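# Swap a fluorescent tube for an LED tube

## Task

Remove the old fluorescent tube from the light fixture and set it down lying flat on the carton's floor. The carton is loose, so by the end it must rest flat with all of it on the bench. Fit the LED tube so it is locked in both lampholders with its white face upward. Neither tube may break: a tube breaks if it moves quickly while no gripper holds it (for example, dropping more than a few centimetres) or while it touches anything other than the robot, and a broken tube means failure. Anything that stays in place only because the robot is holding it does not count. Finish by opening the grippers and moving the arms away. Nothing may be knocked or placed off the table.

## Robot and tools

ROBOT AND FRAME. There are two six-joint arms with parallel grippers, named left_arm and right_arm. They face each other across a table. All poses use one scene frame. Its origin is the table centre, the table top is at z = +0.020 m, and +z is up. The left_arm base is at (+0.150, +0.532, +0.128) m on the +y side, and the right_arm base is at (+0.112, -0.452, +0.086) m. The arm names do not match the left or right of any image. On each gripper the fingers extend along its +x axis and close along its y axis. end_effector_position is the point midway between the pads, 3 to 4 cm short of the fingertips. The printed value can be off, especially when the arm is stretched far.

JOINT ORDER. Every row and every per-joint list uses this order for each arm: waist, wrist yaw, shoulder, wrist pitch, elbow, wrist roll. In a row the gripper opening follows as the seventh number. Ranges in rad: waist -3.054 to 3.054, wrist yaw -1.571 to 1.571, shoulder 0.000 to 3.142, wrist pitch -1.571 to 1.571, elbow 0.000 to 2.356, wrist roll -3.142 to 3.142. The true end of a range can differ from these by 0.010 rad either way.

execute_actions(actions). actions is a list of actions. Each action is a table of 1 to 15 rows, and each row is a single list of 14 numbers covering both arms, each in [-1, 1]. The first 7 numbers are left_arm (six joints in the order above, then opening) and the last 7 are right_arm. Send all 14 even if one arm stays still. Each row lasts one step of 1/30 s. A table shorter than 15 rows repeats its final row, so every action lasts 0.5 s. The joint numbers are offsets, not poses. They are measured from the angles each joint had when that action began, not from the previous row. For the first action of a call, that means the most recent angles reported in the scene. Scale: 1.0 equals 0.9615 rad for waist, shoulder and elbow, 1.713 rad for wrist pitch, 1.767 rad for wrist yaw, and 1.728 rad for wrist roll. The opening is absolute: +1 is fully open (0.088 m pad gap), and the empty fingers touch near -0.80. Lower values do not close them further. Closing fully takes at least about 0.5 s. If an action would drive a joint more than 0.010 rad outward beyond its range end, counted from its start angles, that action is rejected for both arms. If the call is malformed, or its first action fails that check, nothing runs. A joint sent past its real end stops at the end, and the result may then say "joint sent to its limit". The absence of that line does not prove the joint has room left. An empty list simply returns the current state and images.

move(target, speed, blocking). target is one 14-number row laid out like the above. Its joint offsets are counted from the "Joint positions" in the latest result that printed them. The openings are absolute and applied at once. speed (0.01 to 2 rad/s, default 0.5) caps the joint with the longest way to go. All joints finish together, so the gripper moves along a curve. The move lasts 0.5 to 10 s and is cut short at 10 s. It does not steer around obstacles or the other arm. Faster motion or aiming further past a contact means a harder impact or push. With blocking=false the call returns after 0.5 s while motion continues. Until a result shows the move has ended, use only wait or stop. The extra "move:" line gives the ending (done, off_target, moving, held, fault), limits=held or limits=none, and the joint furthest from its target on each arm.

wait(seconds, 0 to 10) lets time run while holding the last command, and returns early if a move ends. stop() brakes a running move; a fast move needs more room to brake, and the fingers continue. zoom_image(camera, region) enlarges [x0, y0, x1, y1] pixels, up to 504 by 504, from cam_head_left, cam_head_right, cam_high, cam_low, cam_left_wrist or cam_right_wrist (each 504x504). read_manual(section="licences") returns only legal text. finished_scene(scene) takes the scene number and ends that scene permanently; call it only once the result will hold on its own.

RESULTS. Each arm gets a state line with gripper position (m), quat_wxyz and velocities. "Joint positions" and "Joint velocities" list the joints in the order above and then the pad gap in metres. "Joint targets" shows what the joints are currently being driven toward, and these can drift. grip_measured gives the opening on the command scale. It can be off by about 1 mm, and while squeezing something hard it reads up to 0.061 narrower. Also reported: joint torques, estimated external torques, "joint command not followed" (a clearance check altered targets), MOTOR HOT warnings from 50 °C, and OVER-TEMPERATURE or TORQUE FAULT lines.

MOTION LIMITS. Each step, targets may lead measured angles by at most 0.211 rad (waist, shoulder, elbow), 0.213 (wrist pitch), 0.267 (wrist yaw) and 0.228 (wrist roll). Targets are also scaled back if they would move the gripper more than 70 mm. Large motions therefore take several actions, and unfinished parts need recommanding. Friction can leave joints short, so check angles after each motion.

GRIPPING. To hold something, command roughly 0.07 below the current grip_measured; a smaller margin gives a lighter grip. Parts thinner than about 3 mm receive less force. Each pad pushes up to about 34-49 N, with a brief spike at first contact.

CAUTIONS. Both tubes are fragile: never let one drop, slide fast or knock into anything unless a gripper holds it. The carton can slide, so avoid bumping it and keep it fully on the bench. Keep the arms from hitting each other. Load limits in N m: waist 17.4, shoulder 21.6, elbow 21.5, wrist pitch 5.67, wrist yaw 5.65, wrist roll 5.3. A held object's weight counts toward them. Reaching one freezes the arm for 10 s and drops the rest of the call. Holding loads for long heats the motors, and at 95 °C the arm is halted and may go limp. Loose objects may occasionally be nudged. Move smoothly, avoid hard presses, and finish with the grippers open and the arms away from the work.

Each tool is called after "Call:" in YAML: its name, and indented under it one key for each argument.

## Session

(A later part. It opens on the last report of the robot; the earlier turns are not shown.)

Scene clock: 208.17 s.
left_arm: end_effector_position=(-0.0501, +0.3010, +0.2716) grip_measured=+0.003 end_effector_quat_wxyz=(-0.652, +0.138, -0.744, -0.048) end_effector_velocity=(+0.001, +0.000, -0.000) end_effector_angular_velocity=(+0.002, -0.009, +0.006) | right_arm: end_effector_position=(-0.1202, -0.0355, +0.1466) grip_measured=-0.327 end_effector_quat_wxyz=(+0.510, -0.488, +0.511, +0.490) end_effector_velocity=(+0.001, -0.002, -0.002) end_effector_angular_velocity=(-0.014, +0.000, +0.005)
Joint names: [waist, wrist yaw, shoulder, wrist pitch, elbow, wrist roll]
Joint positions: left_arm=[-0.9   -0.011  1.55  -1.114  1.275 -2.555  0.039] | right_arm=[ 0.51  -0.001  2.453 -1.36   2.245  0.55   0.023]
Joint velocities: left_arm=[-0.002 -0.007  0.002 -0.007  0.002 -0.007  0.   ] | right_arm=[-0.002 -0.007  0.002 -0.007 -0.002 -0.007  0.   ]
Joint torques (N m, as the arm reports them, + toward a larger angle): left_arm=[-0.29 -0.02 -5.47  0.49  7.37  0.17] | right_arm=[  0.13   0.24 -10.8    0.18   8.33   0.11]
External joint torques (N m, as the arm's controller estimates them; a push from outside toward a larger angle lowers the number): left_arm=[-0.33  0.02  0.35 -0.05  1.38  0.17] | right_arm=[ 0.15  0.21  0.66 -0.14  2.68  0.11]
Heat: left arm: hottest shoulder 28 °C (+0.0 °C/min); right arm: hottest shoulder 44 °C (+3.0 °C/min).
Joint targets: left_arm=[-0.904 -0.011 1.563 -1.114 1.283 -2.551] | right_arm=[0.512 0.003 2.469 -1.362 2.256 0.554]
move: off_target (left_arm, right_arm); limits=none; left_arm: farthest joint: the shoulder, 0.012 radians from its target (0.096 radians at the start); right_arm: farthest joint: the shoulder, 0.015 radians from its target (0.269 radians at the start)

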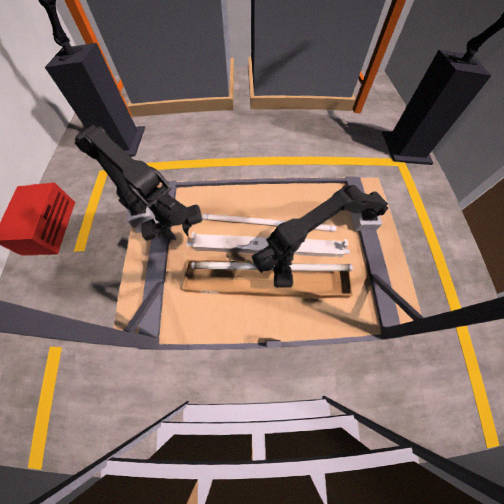

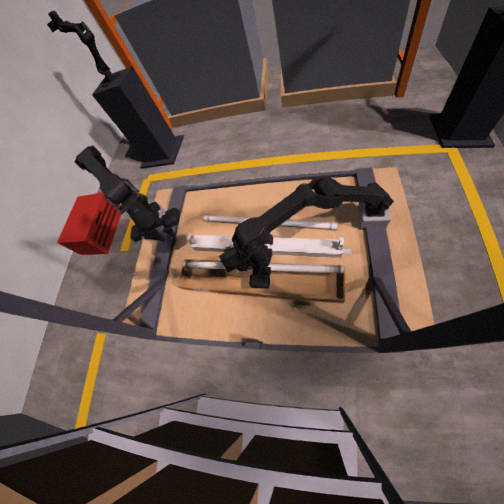

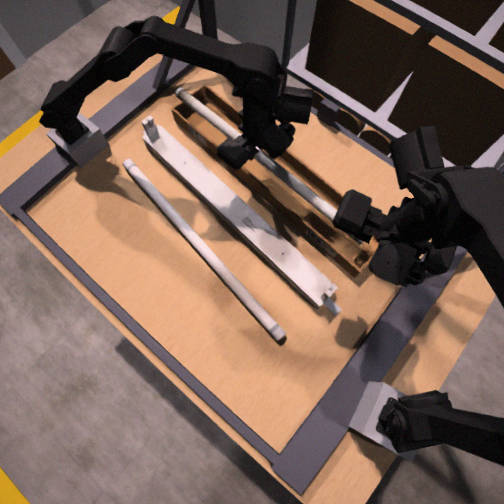

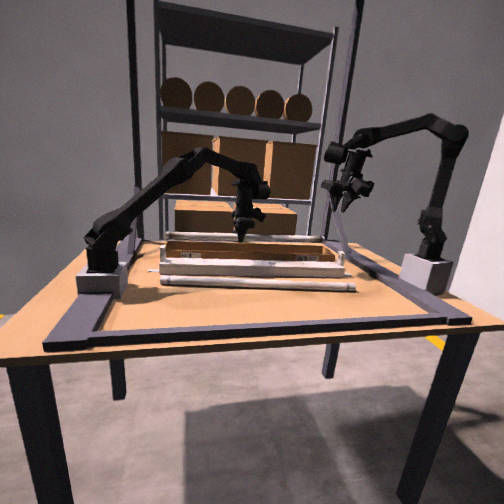

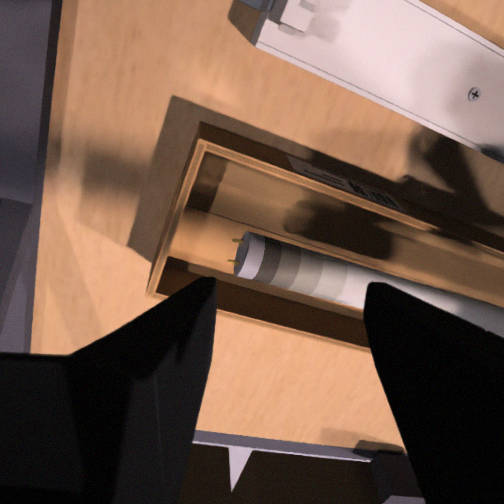

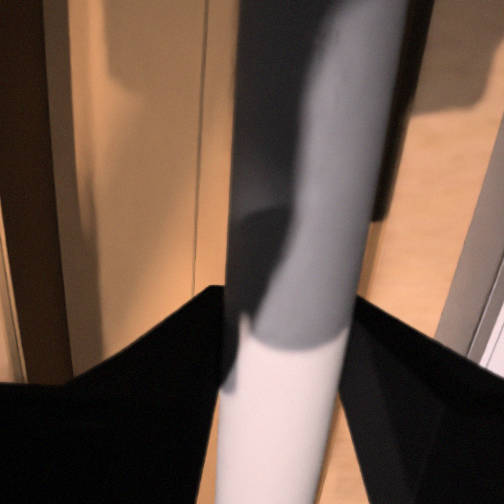

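Call:
move:
  target: [0,0,0,0,0,0,0,-0.045,-0.105,-0.025,0.1,-0.094,-0.018,-0.37]
  speed: 0.2

Call:
move:
  target: [0,0,0,0,0,0,0,0,0,0.03,0.06,-0.09,0,-0.37]
  speed: 0.1

Call:
zoom_image:
  camera: "cam_high"
  region: [160, 70, 240, 140]

Scene clock: 224.80 s.
left_arm: end_effector_position=(-0.0501, +0.3010, +0.2716) grip_measured=+0.003 end_effector_quat_wxyz=(-0.653, +0.138, -0.744, -0.048) end_effector_velocity=(+0.000, +0.003, -0.000) end_effector_angular_velocity=(+0.011, +0.002, +0.003) | right_arm: end_effector_position=(-0.1357, -0.0223, +0.1298) grip_measured=-0.327 end_effector_quat_wxyz=(+0.456, -0.437, +0.561, +0.534) end_effector_velocity=(+0.001, -0.003, -0.001) end_effector_angular_velocity=(-0.013, +0.001, +0.005)
Joint names: [waist, wrist yaw, shoulder, wrist pitch, elbow, wrist roll]
Joint positions: left_arm=[-0.9   -0.011  1.55  -1.114  1.275 -2.555  0.039] | right_arm=[ 0.47  -0.182  2.451 -1.191  2.162  0.523  0.023]
Joint velocities: left_arm=[-0.002  0.007 -0.002 -0.007 -0.002 -0.007 -0.   ] | right_arm=[-0.002 -0.007 -0.002 -0.007 -0.007 -0.007 -0.   ]
Joint torques (N m, as the arm reports them, + toward a larger angle): left_arm=[-0.03 -0.02 -7.14  0.49  6.3   0.  ] | right_arm=[ -0.11  -0.27 -15.29   0.55   6.2   -0.12]
External joint torques (N m, as the arm's controller estimates them; a push from outside toward a larger angle lowers the number): left_arm=[-0.01  0.01 -1.28 -0.05  0.3  -0.01] | right_arm=[ 0.   -0.18 -3.74  0.08  0.43 -0.11]
Heat: left arm: hottest elbow 28 °C (+0.0 °C/min); right arm: hottest shoulder 45 °C (+5.0 °C/min).
Joint targets: left_arm=[-0.900 -0.011 1.550 -1.114 1.274 -2.555] | right_arm=[0.467 -0.187 2.429 -1.189 2.155 0.520]
move: off_target (right_arm); limits=none; left_arm: farthest joint: the waist, 0.000 radians from its target (0.000 radians at the start); right_arm: farthest joint: the shoulder, 0.022 radians from its target (0.024 radians at the start)

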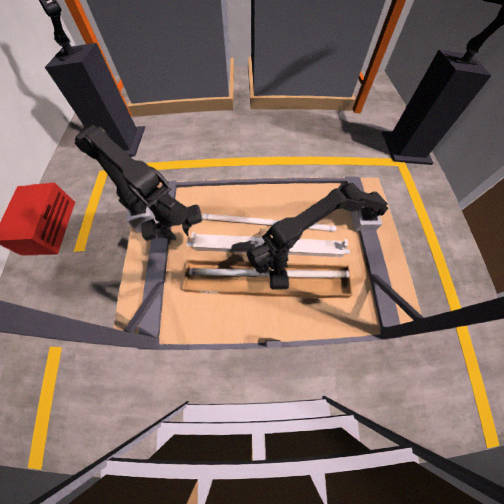

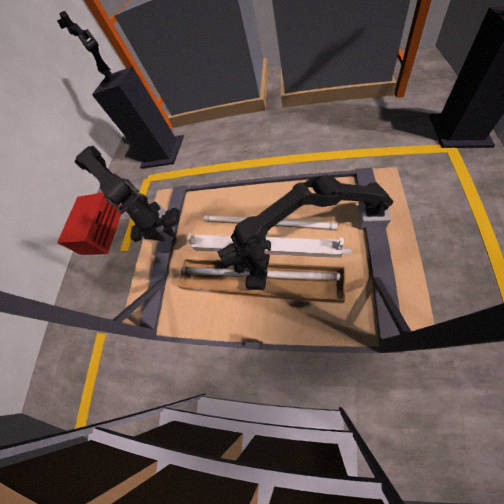

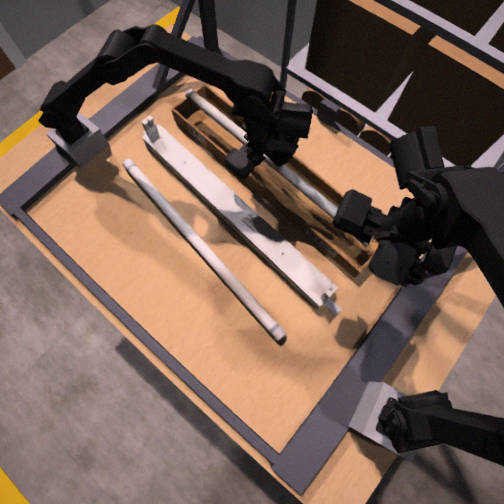

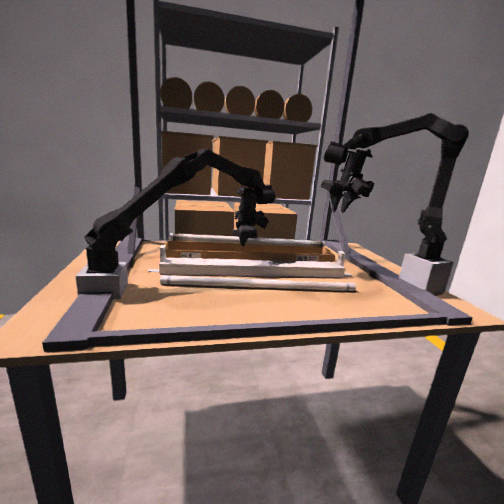

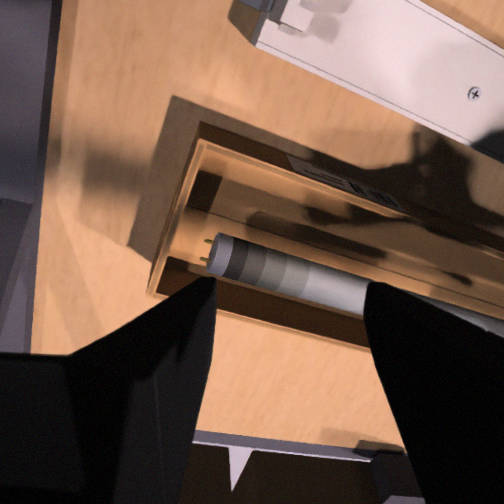

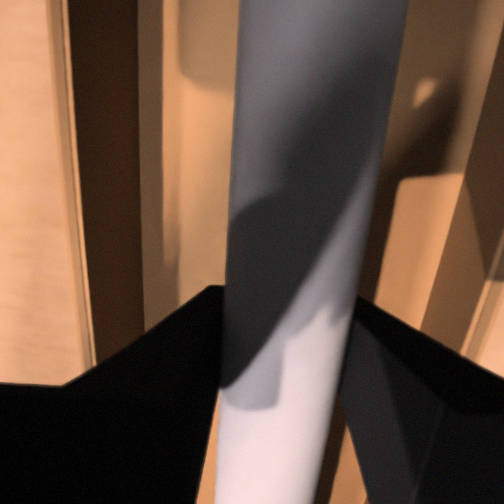

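Scene clock: 226.27 s.
left_arm: end_effector_position=(-0.0501, +0.3010, +0.2716) grip_measured=+0.003 end_effector_quat_wxyz=(-0.653, +0.138, -0.744, -0.048) end_effector_velocity=(-0.002, +0.001, +0.000) end_effector_angular_velocity=(+0.002, +0.013, +0.018) | right_arm: end_effector_position=(-0.1364, -0.0209, +0.1033) grip_measured=-0.327 end_effector_quat_wxyz=(+0.457, -0.435, +0.561, +0.537) end_effector_velocity=(+0.004, -0.002, -0.001) end_effector_angular_velocity=(-0.013, +0.001, +0.001)
Joint names: [waist, wrist yaw, shoulder, wrist pitch, elbow, wrist roll]
Joint positions: left_arm=[-0.9   -0.011  1.55  -1.114  1.275 -2.555  0.039] | right_arm=[ 0.47  -0.182  2.466 -1.091  2.083  0.523  0.023]
Joint velocities: left_arm=[-0.002  0.007 -0.002  0.007 -0.002 -0.022  0.   ] | right_arm=[-0.007 -0.007 -0.002 -0.007 -0.007 -0.007 -0.   ]
Joint torques (N m, as the arm reports them, + toward a larger angle): left_arm=[-0.04 -0.02 -7.14  0.49  6.3   0.01] | right_arm=[  0.13  -0.09 -10.93   0.61   6.14  -0.03]
External joint torques (N m, as the arm's controller estimates them; a push from outside toward a larger angle lowers the number): left_arm=[-0.03  0.01 -1.31 -0.07  0.27  0.  ] | right_arm=[ 0.25  0.01  0.84  0.11  0.29 -0.02]
Heat: left arm: hottest elbow 28 °C (+0.0 °C/min); right arm: hottest shoulder 45 °C (+5.0 °C/min).
Joint targets: left_arm=[-0.900 -0.011 1.550 -1.114 1.275 -2.555] | right_arm=[0.470 -0.182 2.481 -1.089 2.075 0.523]
move: off_target (right_arm); limits=none; left_arm: farthest joint: the waist, 0.000 radians from its target (0.000 radians at the start); right_arm: farthest joint: the shoulder, 0.014 radians from its target (0.028 radians at the start)

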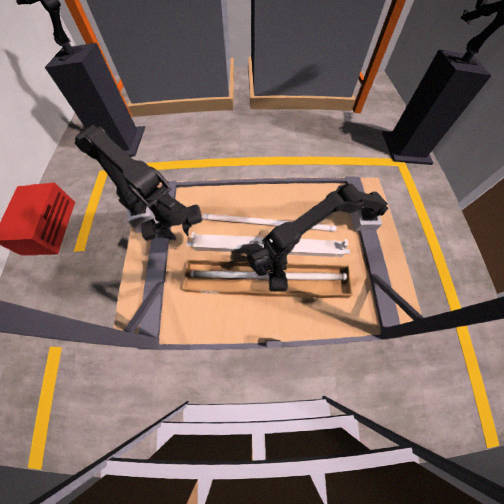

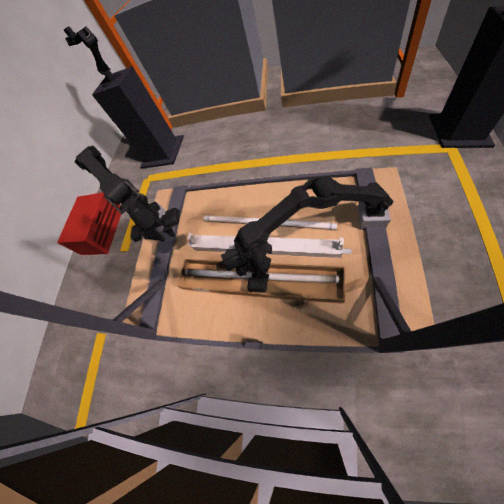

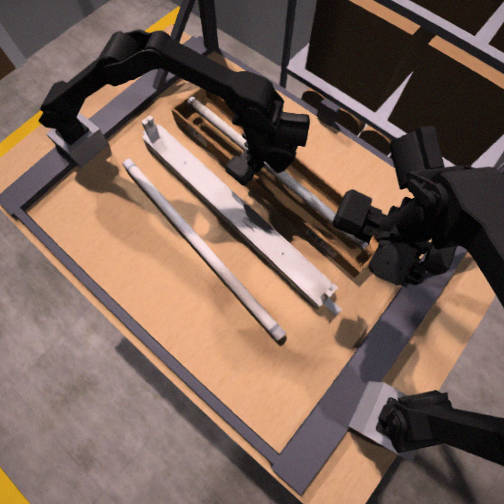

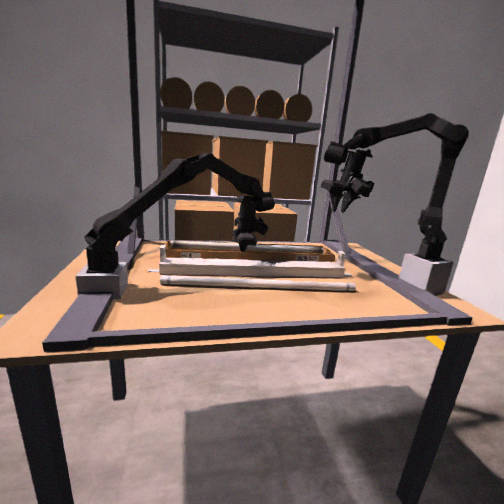

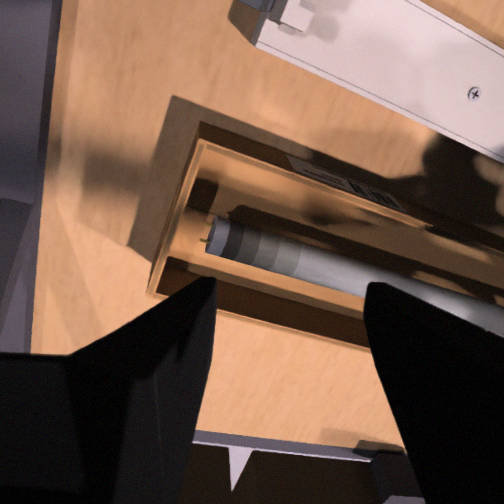

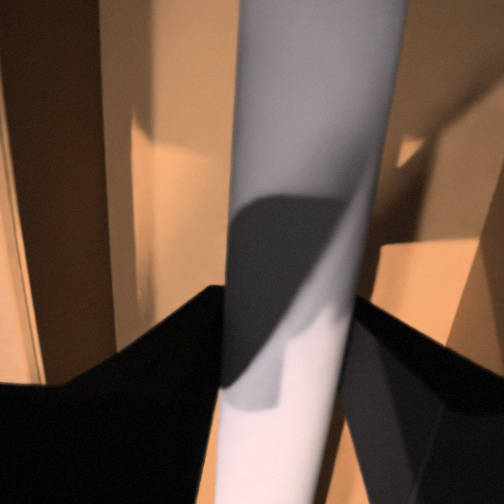

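Region (160, 70, 240, 140) of cam_high's 504x504 image, scaled by 6.300, with more detail than that image has; it fills the top 441 rows of this view, and the rest is white.

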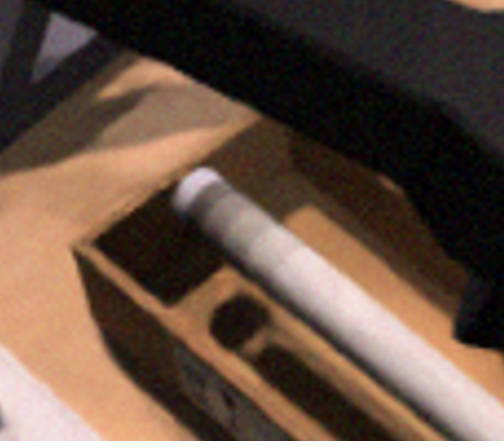

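Call:
move:
  target: [0,0,0,0,0,0,0,0,0,0.036,0.063,-0.092,0,-0.37]
  speed: 0.07

Call:
zoom_image:
  camera: "cam_high"
  region: [160, 70, 240, 140]

Scene clock: 231.90 s.
left_arm: end_effector_position=(-0.0501, +0.3010, +0.2716) grip_measured=+0.003 end_effector_quat_wxyz=(-0.653, +0.138, -0.744, -0.048) end_effector_velocity=(+0.001, +0.002, -0.000) end_effector_angular_velocity=(+0.013, +0.004, +0.023) | right_arm: end_effector_position=(-0.1365, -0.0207, +0.0774) grip_measured=-0.327 end_effector_quat_wxyz=(+0.457, -0.432, +0.559, +0.540) end_effector_velocity=(+0.000, -0.005, -0.002) end_effector_angular_velocity=(-0.024, +0.012, +0.007)
Joint names: [waist, wrist yaw, shoulder, wrist pitch, elbow, wrist roll]
Joint positions: left_arm=[-0.9   -0.011  1.55  -1.114  1.275 -2.555  0.039] | right_arm=[ 0.47  -0.182  2.482 -0.988  2.005  0.523  0.023]
Joint velocities: left_arm=[ 0.002  0.007 -0.002 -0.007 -0.002 -0.022 -0.   ] | right_arm=[-0.002 -0.022 -0.002 -0.007 -0.012 -0.007 -0.   ]
Joint torques (N m, as the arm reports them, + toward a larger angle): left_arm=[-0.05 -0.02 -7.14  0.49  6.3   0.01] | right_arm=[  0.03  -0.1  -10.53   0.81   5.57   0.  ]
External joint torques (N m, as the arm's controller estimates them; a push from outside toward a larger angle lowers the number): left_arm=[-0.06  0.01 -1.3  -0.04  0.34  0.  ] | right_arm=[ 0.01  0.01  1.1   0.31 -0.11  0.01]
Heat: left arm: hottest shoulder 28 °C (+0.0 °C/min); right arm: hottest shoulder 45 °C (+5.0 °C/min).
Joint targets: left_arm=[-0.900 -0.011 1.550 -1.114 1.275 -2.555] | right_arm=[0.470 -0.182 2.501 -0.983 1.994 0.523]
move: off_target (right_arm); limits=none; left_arm: farthest joint: the waist, 0.000 radians from its target (0.000 radians at the start); right_arm: farthest joint: the shoulder, 0.019 radians from its target (0.034 radians at the start)

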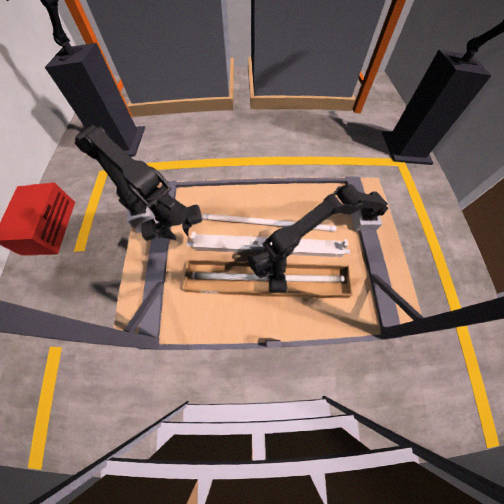

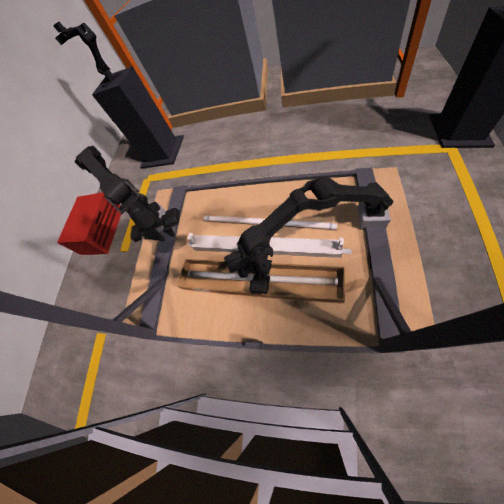

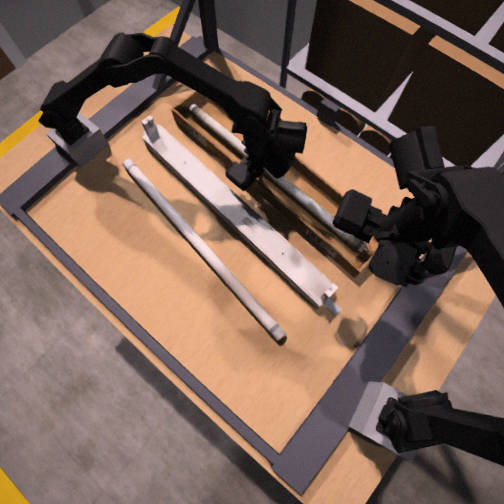

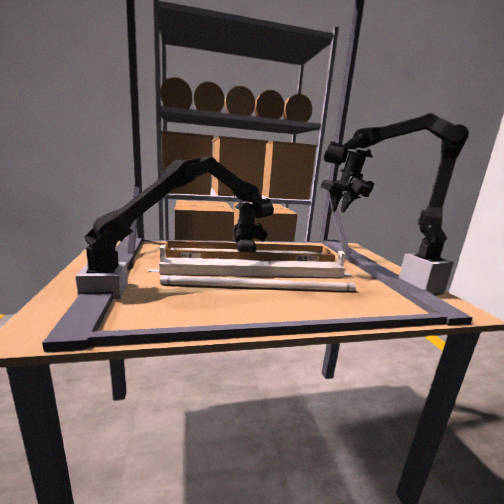

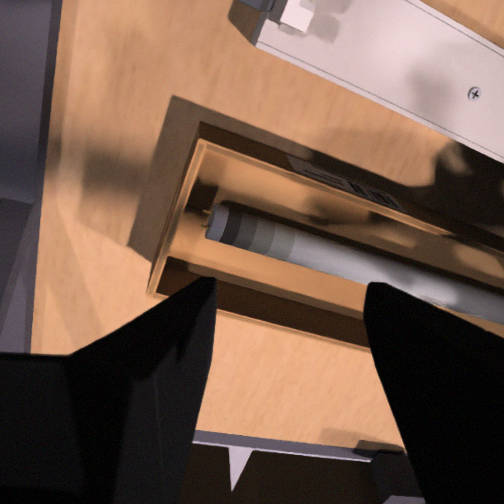

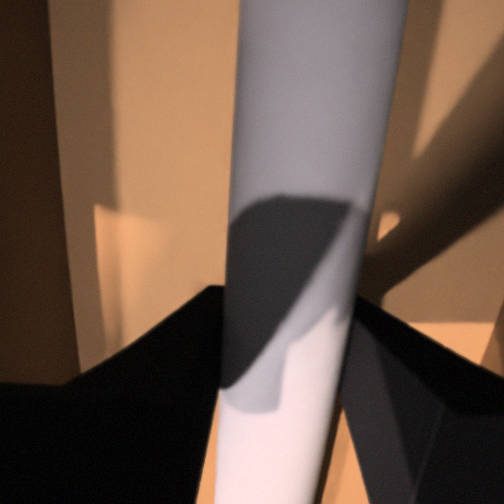

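Region (160, 70, 240, 140) of cam_high's 504x504 image, scaled by 6.300, with more detail than that image has; it fills the top 441 rows of this view, and the rest is white.

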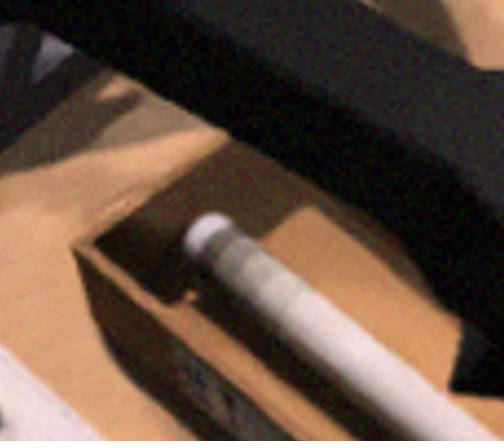

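Call:
move:
  target: [0,0,0,0,0,0,0,0,0,0.026,0.032,-0.036,0,-0.37]
  speed: 0.04

Call:
zoom_image:
  camera: "cam_high"
  region: [160, 70, 240, 140]

Scene clock: 236.70 s.
left_arm: end_effector_position=(-0.0501, +0.3010, +0.2716) grip_measured=+0.003 end_effector_quat_wxyz=(-0.653, +0.138, -0.744, -0.048) end_effector_velocity=(+0.003, +0.005, -0.002) end_effector_angular_velocity=(+0.018, -0.020, +0.016) | right_arm: end_effector_position=(-0.1387, -0.0165, +0.0742) grip_measured=-0.327 end_effector_quat_wxyz=(+0.459, -0.423, +0.556, +0.549) end_effector_velocity=(+0.001, -0.002, +0.000) end_effector_angular_velocity=(-0.011, +0.003, -0.009)
Joint names: [waist, wrist yaw, shoulder, wrist pitch, elbow, wrist roll]
Joint positions: left_arm=[-0.9   -0.011  1.55  -1.114  1.275 -2.555  0.039] | right_arm=[ 0.47  -0.183  2.482 -0.946  1.989  0.523  0.023]
Joint velocities: left_arm=[-0.007 -0.007  0.002 -0.022 -0.002 -0.022 -0.   ] | right_arm=[-0.002 -0.007 -0.002 -0.007 -0.002  0.007  0.   ]
Joint torques (N m, as the arm reports them, + toward a larger angle): left_arm=[-0.04 -0.02 -7.14  0.49  6.29  0.01] | right_arm=[ 0.05 -0.07 -9.81  1.35  4.86  0.  ]
External joint torques (N m, as the arm's controller estimates them; a push from outside toward a larger angle lowers the number): left_arm=[-0.01  0.01 -1.4  -0.03  0.38  0.  ] | right_arm=[ 0.16  0.03  1.94  0.78 -0.93  0.01]
Heat: left arm: hottest shoulder 28 °C (+0.0 °C/min); right arm: hottest shoulder 45 °C (+5.0 °C/min).
Joint targets: left_arm=[-0.900 -0.011 1.550 -1.114 1.275 -2.555] | right_arm=[0.470 -0.182 2.507 -0.933 1.971 0.523]
move: off_target (right_arm); limits=none; left_arm: farthest joint: the waist, 0.000 radians from its target (0.000 radians at the start); right_arm: farthest joint: the shoulder, 0.025 radians from its target (0.025 radians at the start)

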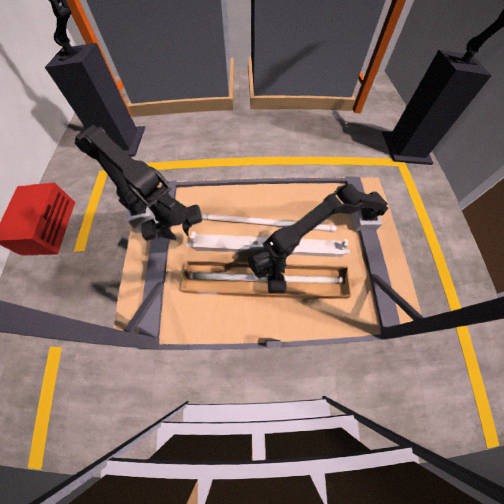

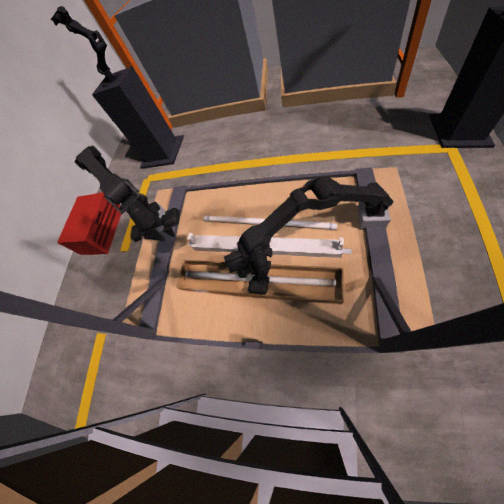

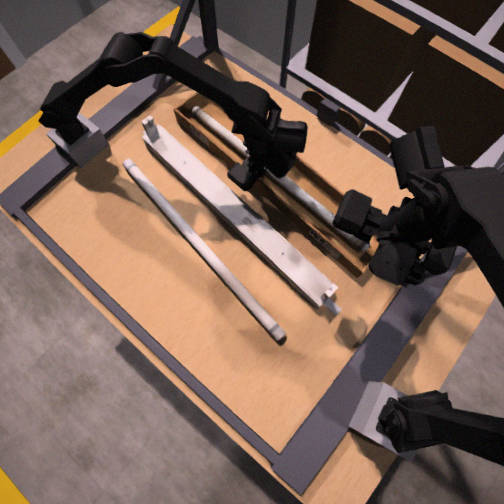

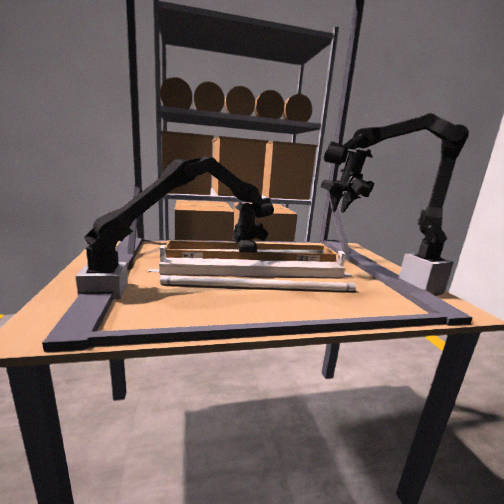

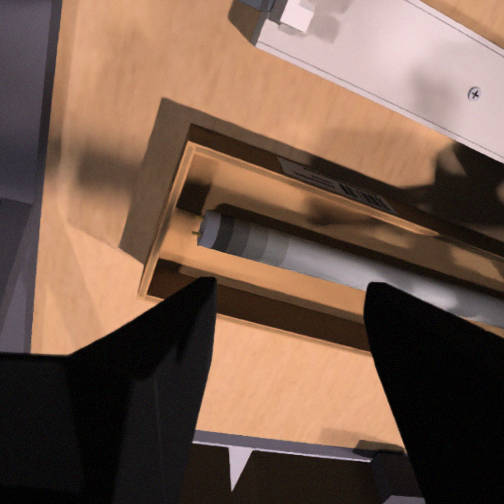

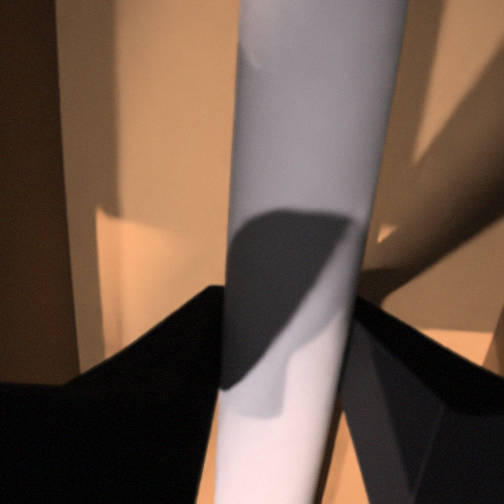

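Region (160, 70, 240, 140) of cam_high's 504x504 image, scaled by 6.300, with more detail than that image has; it fills the top 441 rows of this view, and the rest is white.

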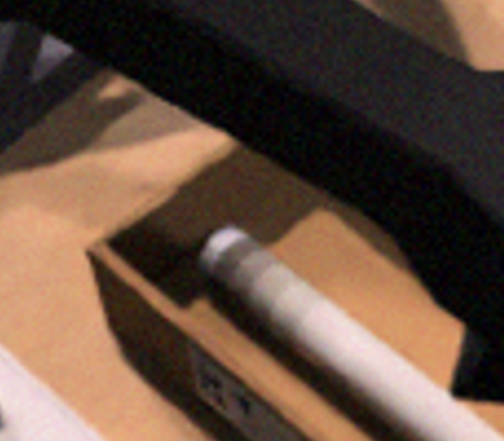

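Call:
execute_actions:
  actions:
    - [[0,0,0,0,0,0,0,0,0,0,0,0,0,-0.29]]
    - [[0,0,0,0,0,0,0,0,0,0,0,0,0,-0.25],[0,0,0,0,0,0,0,0,0,0,0,0,0,-0.25],[0,0,0,0,0,0,0,0,0,0,0,0,0,-0.25],[0,0,0,0,0,0,0,0,0,0,0,0,0,-0.22],[0,0,0,0,0,0,0,0,0,0,0,0,0,-0.2],[0,0,0,0,0,0,0,0,0,0,0,0,0,-0.15],[0,0,0,0,0,0,0,0,0,0,0,0,0,-0.1]]

Call:
move:
  target: [0.45,0,0,0,0,-0.2,0,0,0,-0.07,-0.15,0.2,0,-0.1]
  speed: 0.4

Scene clock: 250.93 s.
left_arm: end_effector_position=(-0.0501, +0.3010, +0.2716) grip_measured=+0.003 end_effector_quat_wxyz=(-0.653, +0.138, -0.744, -0.048) end_effector_velocity=(+0.003, -0.000, -0.000) end_effector_angular_velocity=(-0.008, -0.020, +0.009) | right_arm: end_effector_position=(-0.1425, -0.0163, +0.0774) grip_measured=-0.112 end_effector_quat_wxyz=(+0.456, -0.420, +0.555, +0.555) end_effector_velocity=(-0.002, -0.002, +0.002) end_effector_angular_velocity=(-0.000, +0.004, +0.025)
Joint names: [waist, wrist yaw, shoulder, wrist pitch, elbow, wrist roll]
Joint positions: left_arm=[-0.9   -0.011  1.55  -1.114  1.275 -2.555  0.039] | right_arm=[ 0.475 -0.188  2.478 -0.943  1.993  0.523  0.033]
Joint velocities: left_arm=[-0.002 -0.022 -0.002 -0.007 -0.002 -0.007 -0.   ] | right_arm=[ 0.002 -0.007 -0.002 -0.007  0.002 -0.022  0.004]
Joint torques (N m, as the arm reports them, + toward a larger angle): left_arm=[-0.04 -0.02 -7.14  0.49  6.3   0.01] | right_arm=[ -0.47   0.12 -12.67   0.25   6.65  -0.02]
External joint torques (N m, as the arm's controller estimates them; a push from outside toward a larger angle lowers the number): left_arm=[-0.05  0.02 -1.3  -0.05  0.3   0.01] | right_arm=[-0.47  0.23 -0.93 -0.3   0.88 -0.01]
External joint torques at the end of the 1st action: left_arm=[-0.03  0.01 -1.36 -0.03  0.36  0.  ] | right_arm=[ 0.09  0.03 -0.47 -0.01  1.23 -0.01]
Heat: left arm: hottest shoulder 28 °C (+1.0 °C/min); right arm: hottest shoulder 45 °C (+2.0 °C/min).
Joint targets: left_arm=[-0.900 -0.011 1.550 -1.114 1.275 -2.555] | right_arm=[0.470 -0.183 2.478 -0.946 1.990 0.523]

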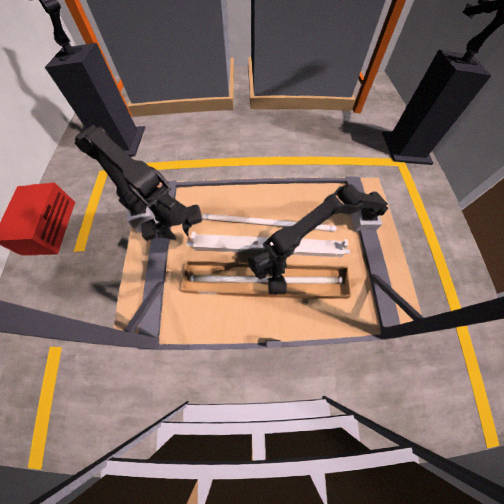

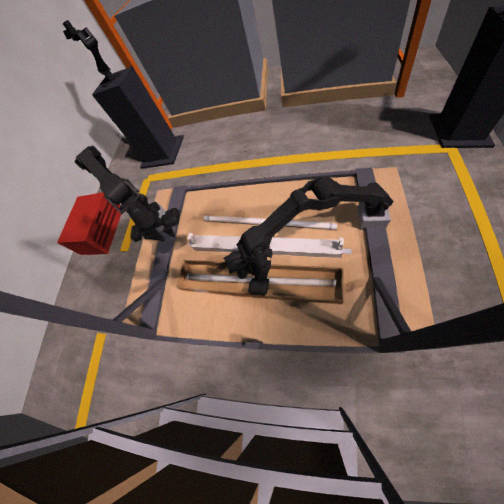

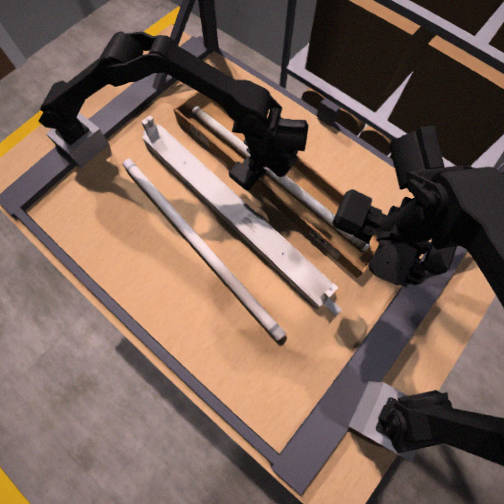

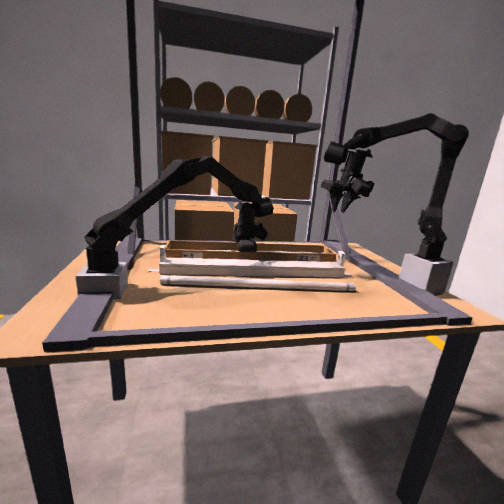

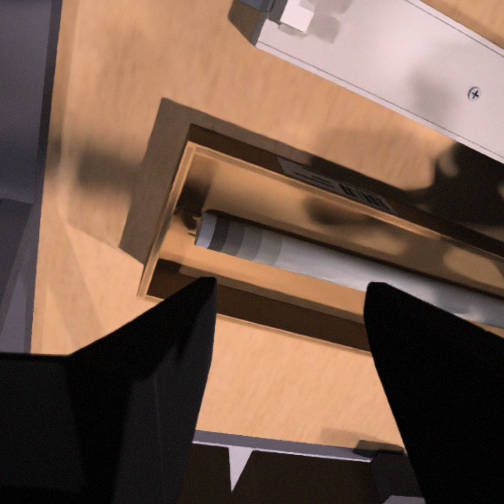

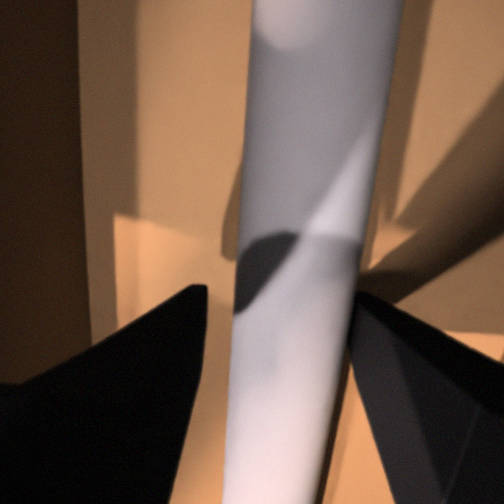

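Scene clock: 252.60 s.
left_arm: end_effector_position=(+0.0641, +0.2386, +0.2716) grip_measured=+0.003 end_effector_quat_wxyz=(-0.569, +0.395, -0.656, -0.302) end_effector_velocity=(-0.000, +0.005, -0.002) end_effector_angular_velocity=(+0.028, +0.000, +0.003) | right_arm: end_effector_position=(-0.1404, -0.0213, +0.1461) grip_measured=-0.102 end_effector_quat_wxyz=(+0.455, -0.427, +0.558, +0.548) end_effector_velocity=(+0.002, -0.004, +0.000) end_effector_angular_velocity=(-0.028, -0.003, -0.023)
Joint names: [waist, wrist yaw, shoulder, wrist pitch, elbow, wrist roll]
Joint positions: left_arm=[-0.472 -0.011  1.55  -1.114  1.275 -2.896  0.039] | right_arm=[ 0.475 -0.189  2.426 -1.198  2.177  0.523  0.034]
Joint velocities: left_arm=[-0.002  0.007  0.002 -0.022 -0.002 -0.007  0.   ] | right_arm=[-0.002 -0.007 -0.002 -0.022 -0.002  0.022 -0.   ]
Joint torques (N m, as the arm reports them, + toward a larger angle): left_arm=[ 0.36  0.   -7.14  0.49  6.29 -0.16] | right_arm=[ -0.13  -0.1  -14.31   0.39   8.38  -0.03]
External joint torques (N m, as the arm's controller estimates them; a push from outside toward a larger angle lowers the number): left_arm=[ 0.43  0.   -1.34 -0.04  0.34 -0.16] | right_arm=[-0.12  0.01 -2.71 -0.14  2.5  -0.02]
Heat: left arm: hottest shoulder 28 °C (+1.0 °C/min); right arm: hottest shoulder 45 °C (+2.0 °C/min).
Joint targets: left_arm=[-0.468 -0.011 1.550 -1.114 1.275 -2.900] | right_arm=[0.475 -0.189 2.410 -1.200 2.186 0.523]
move: off_target (right_arm); limits=none; left_arm: farthest joint: the waist, 0.005 radians from its target (0.433 radians at the start); right_arm: farthest joint: the shoulder, 0.015 radians from its target (0.067 radians at the start)

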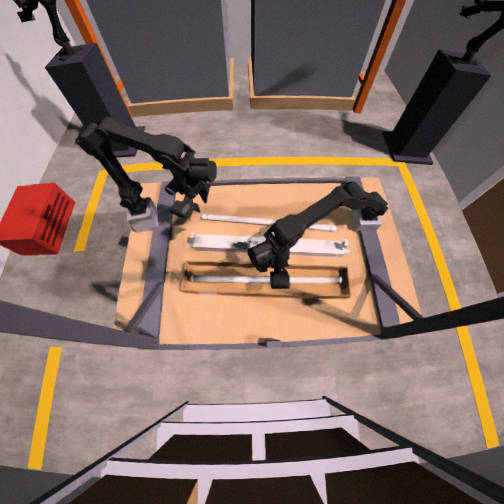

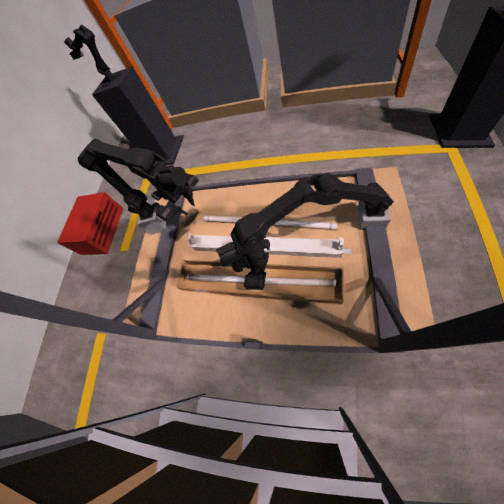

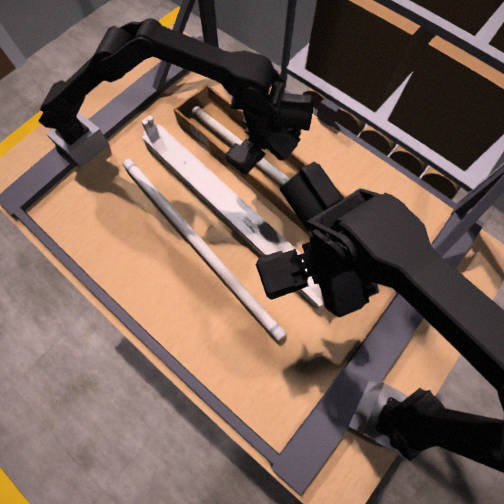

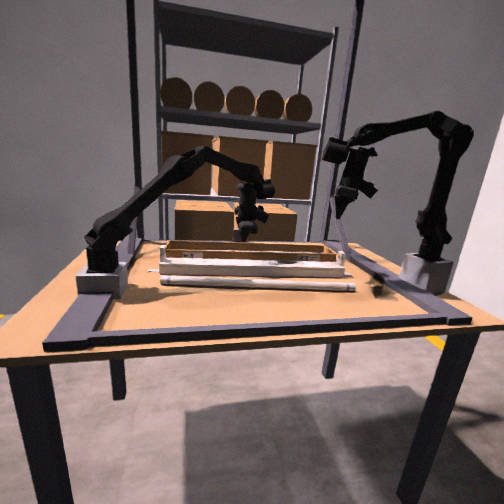

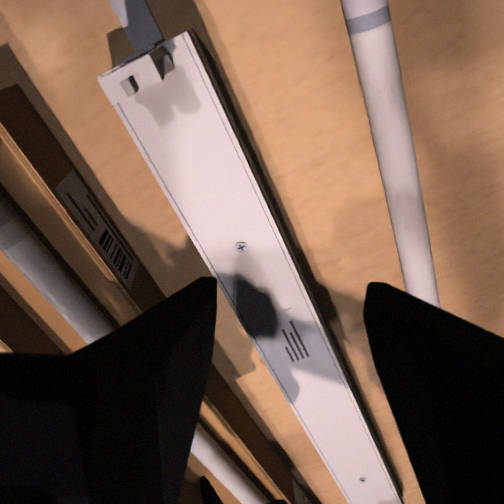

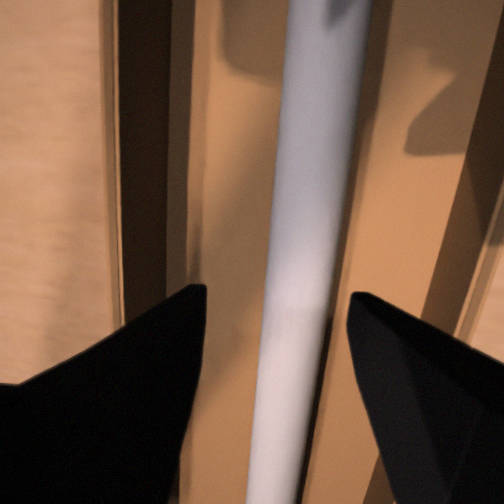

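Call:
move:
  target: [0,0,0,0,0,0.8,0.3,-0.44,0.109,-0.237,0.094,-0.527,-0.194,0.3]
  speed: 1.0

Scene clock: 284.13 s.
left_arm: end_effector_position=(+0.0642, +0.2386, +0.2716) grip_measured=+0.297 end_effector_quat_wxyz=(+0.690, +0.056, +0.698, -0.184) end_effector_velocity=(-0.001, +0.003, -0.000) end_effector_angular_velocity=(+0.010, +0.009, +0.018) | right_arm: end_effector_position=(+0.0897, -0.0333, +0.1083) grip_measured=+0.298 end_effector_quat_wxyz=(+0.532, -0.465, +0.534, +0.463) end_effector_velocity=(+0.000, -0.002, +0.000) end_effector_angular_velocity=(-0.008, +0.007, +0.005)
Joint names: [waist, wrist yaw, shoulder, wrist pitch, elbow, wrist roll]
Joint positions: left_arm=[-0.472 -0.011  1.55  -1.114  1.275 -1.518  0.054] | right_arm=[ 0.055  0.     2.215 -1.039  1.679  0.191  0.054]
Joint velocities: left_arm=[-0.002  0.007 -0.002 -0.007 -0.002 -0.022 -0.   ] | right_arm=[-0.002 -0.007 -0.002 -0.007 -0.002 -0.007 -0.   ]
Joint torques (N m, as the arm reports them, + toward a larger angle): left_arm=[-0.07 -0.06 -7.19  0.54  6.35  0.16] | right_arm=[ -0.29   0.21 -12.84   0.37   5.65  -0.14]
External joint torques (N m, as the arm's controller estimates them; a push from outside toward a larger angle lowers the number): left_arm=[-0.1   0.01 -1.35 -0.04  0.36  0.15] | right_arm=[-0.3   0.21 -2.89  0.05  0.21 -0.14]
Heat: left arm: hottest shoulder 29 °C (+1.0 °C/min); right arm: hottest shoulder 54 °C (+9.0 °C/min). Fold the right arm in close to its base before you think long.
Joint targets: left_arm=[-0.472 -0.011 1.550 -1.114 1.275 -1.513] | right_arm=[0.052 0.004 2.198 -1.037 1.670 0.188]
MOTOR HOT: a motor of the right arm reached 50 °C. Now the hottest motor of the right arm, the shoulder, reports 54 °C. The temperature limit of the motors' drives, at which the controller stops that arm, is 95 °C. To cool a motor, set the load down, stop pushing, or move to a pose that needs little force.
move: off_target (right_arm); limits=none; left_arm: farthest joint: the wrist roll, 0.004 radians from its target (1.383 radians at the start); right_arm: farthest joint: the shoulder, 0.017 radians from its target (0.228 radians at the start)

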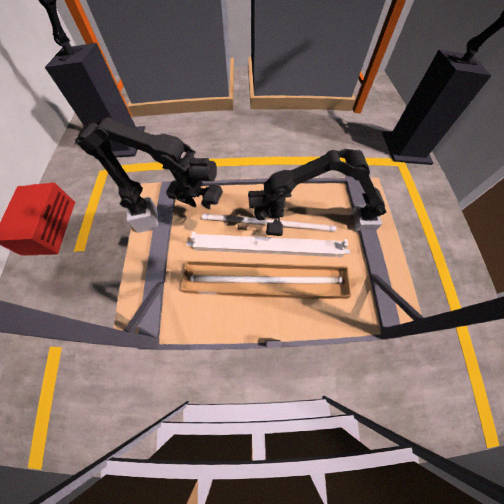

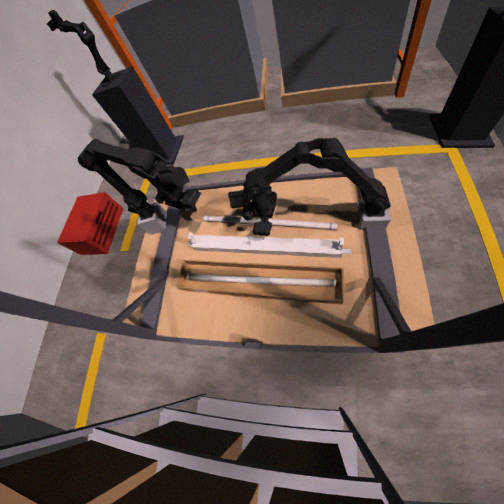

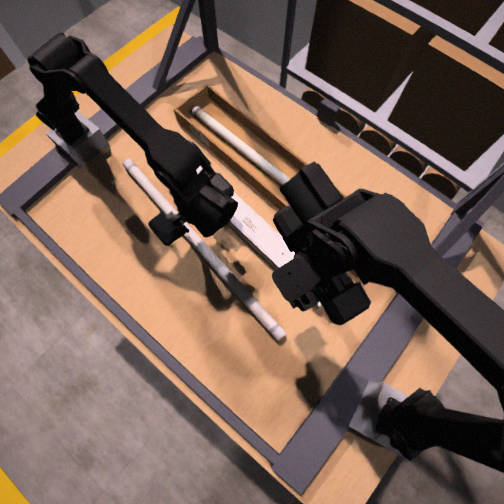

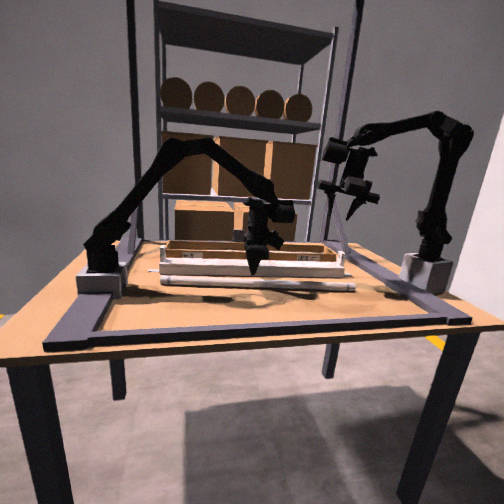

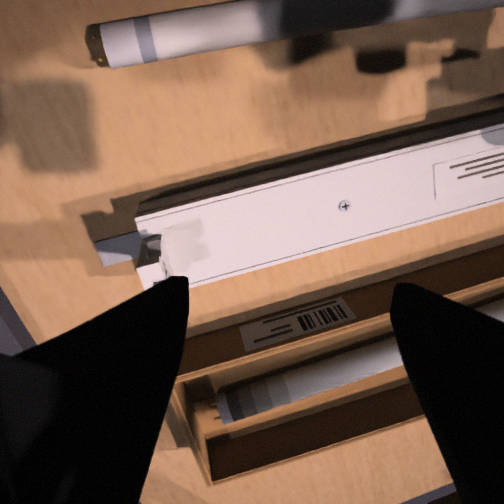

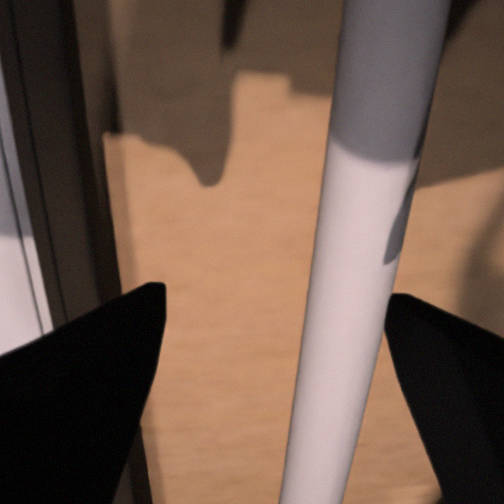

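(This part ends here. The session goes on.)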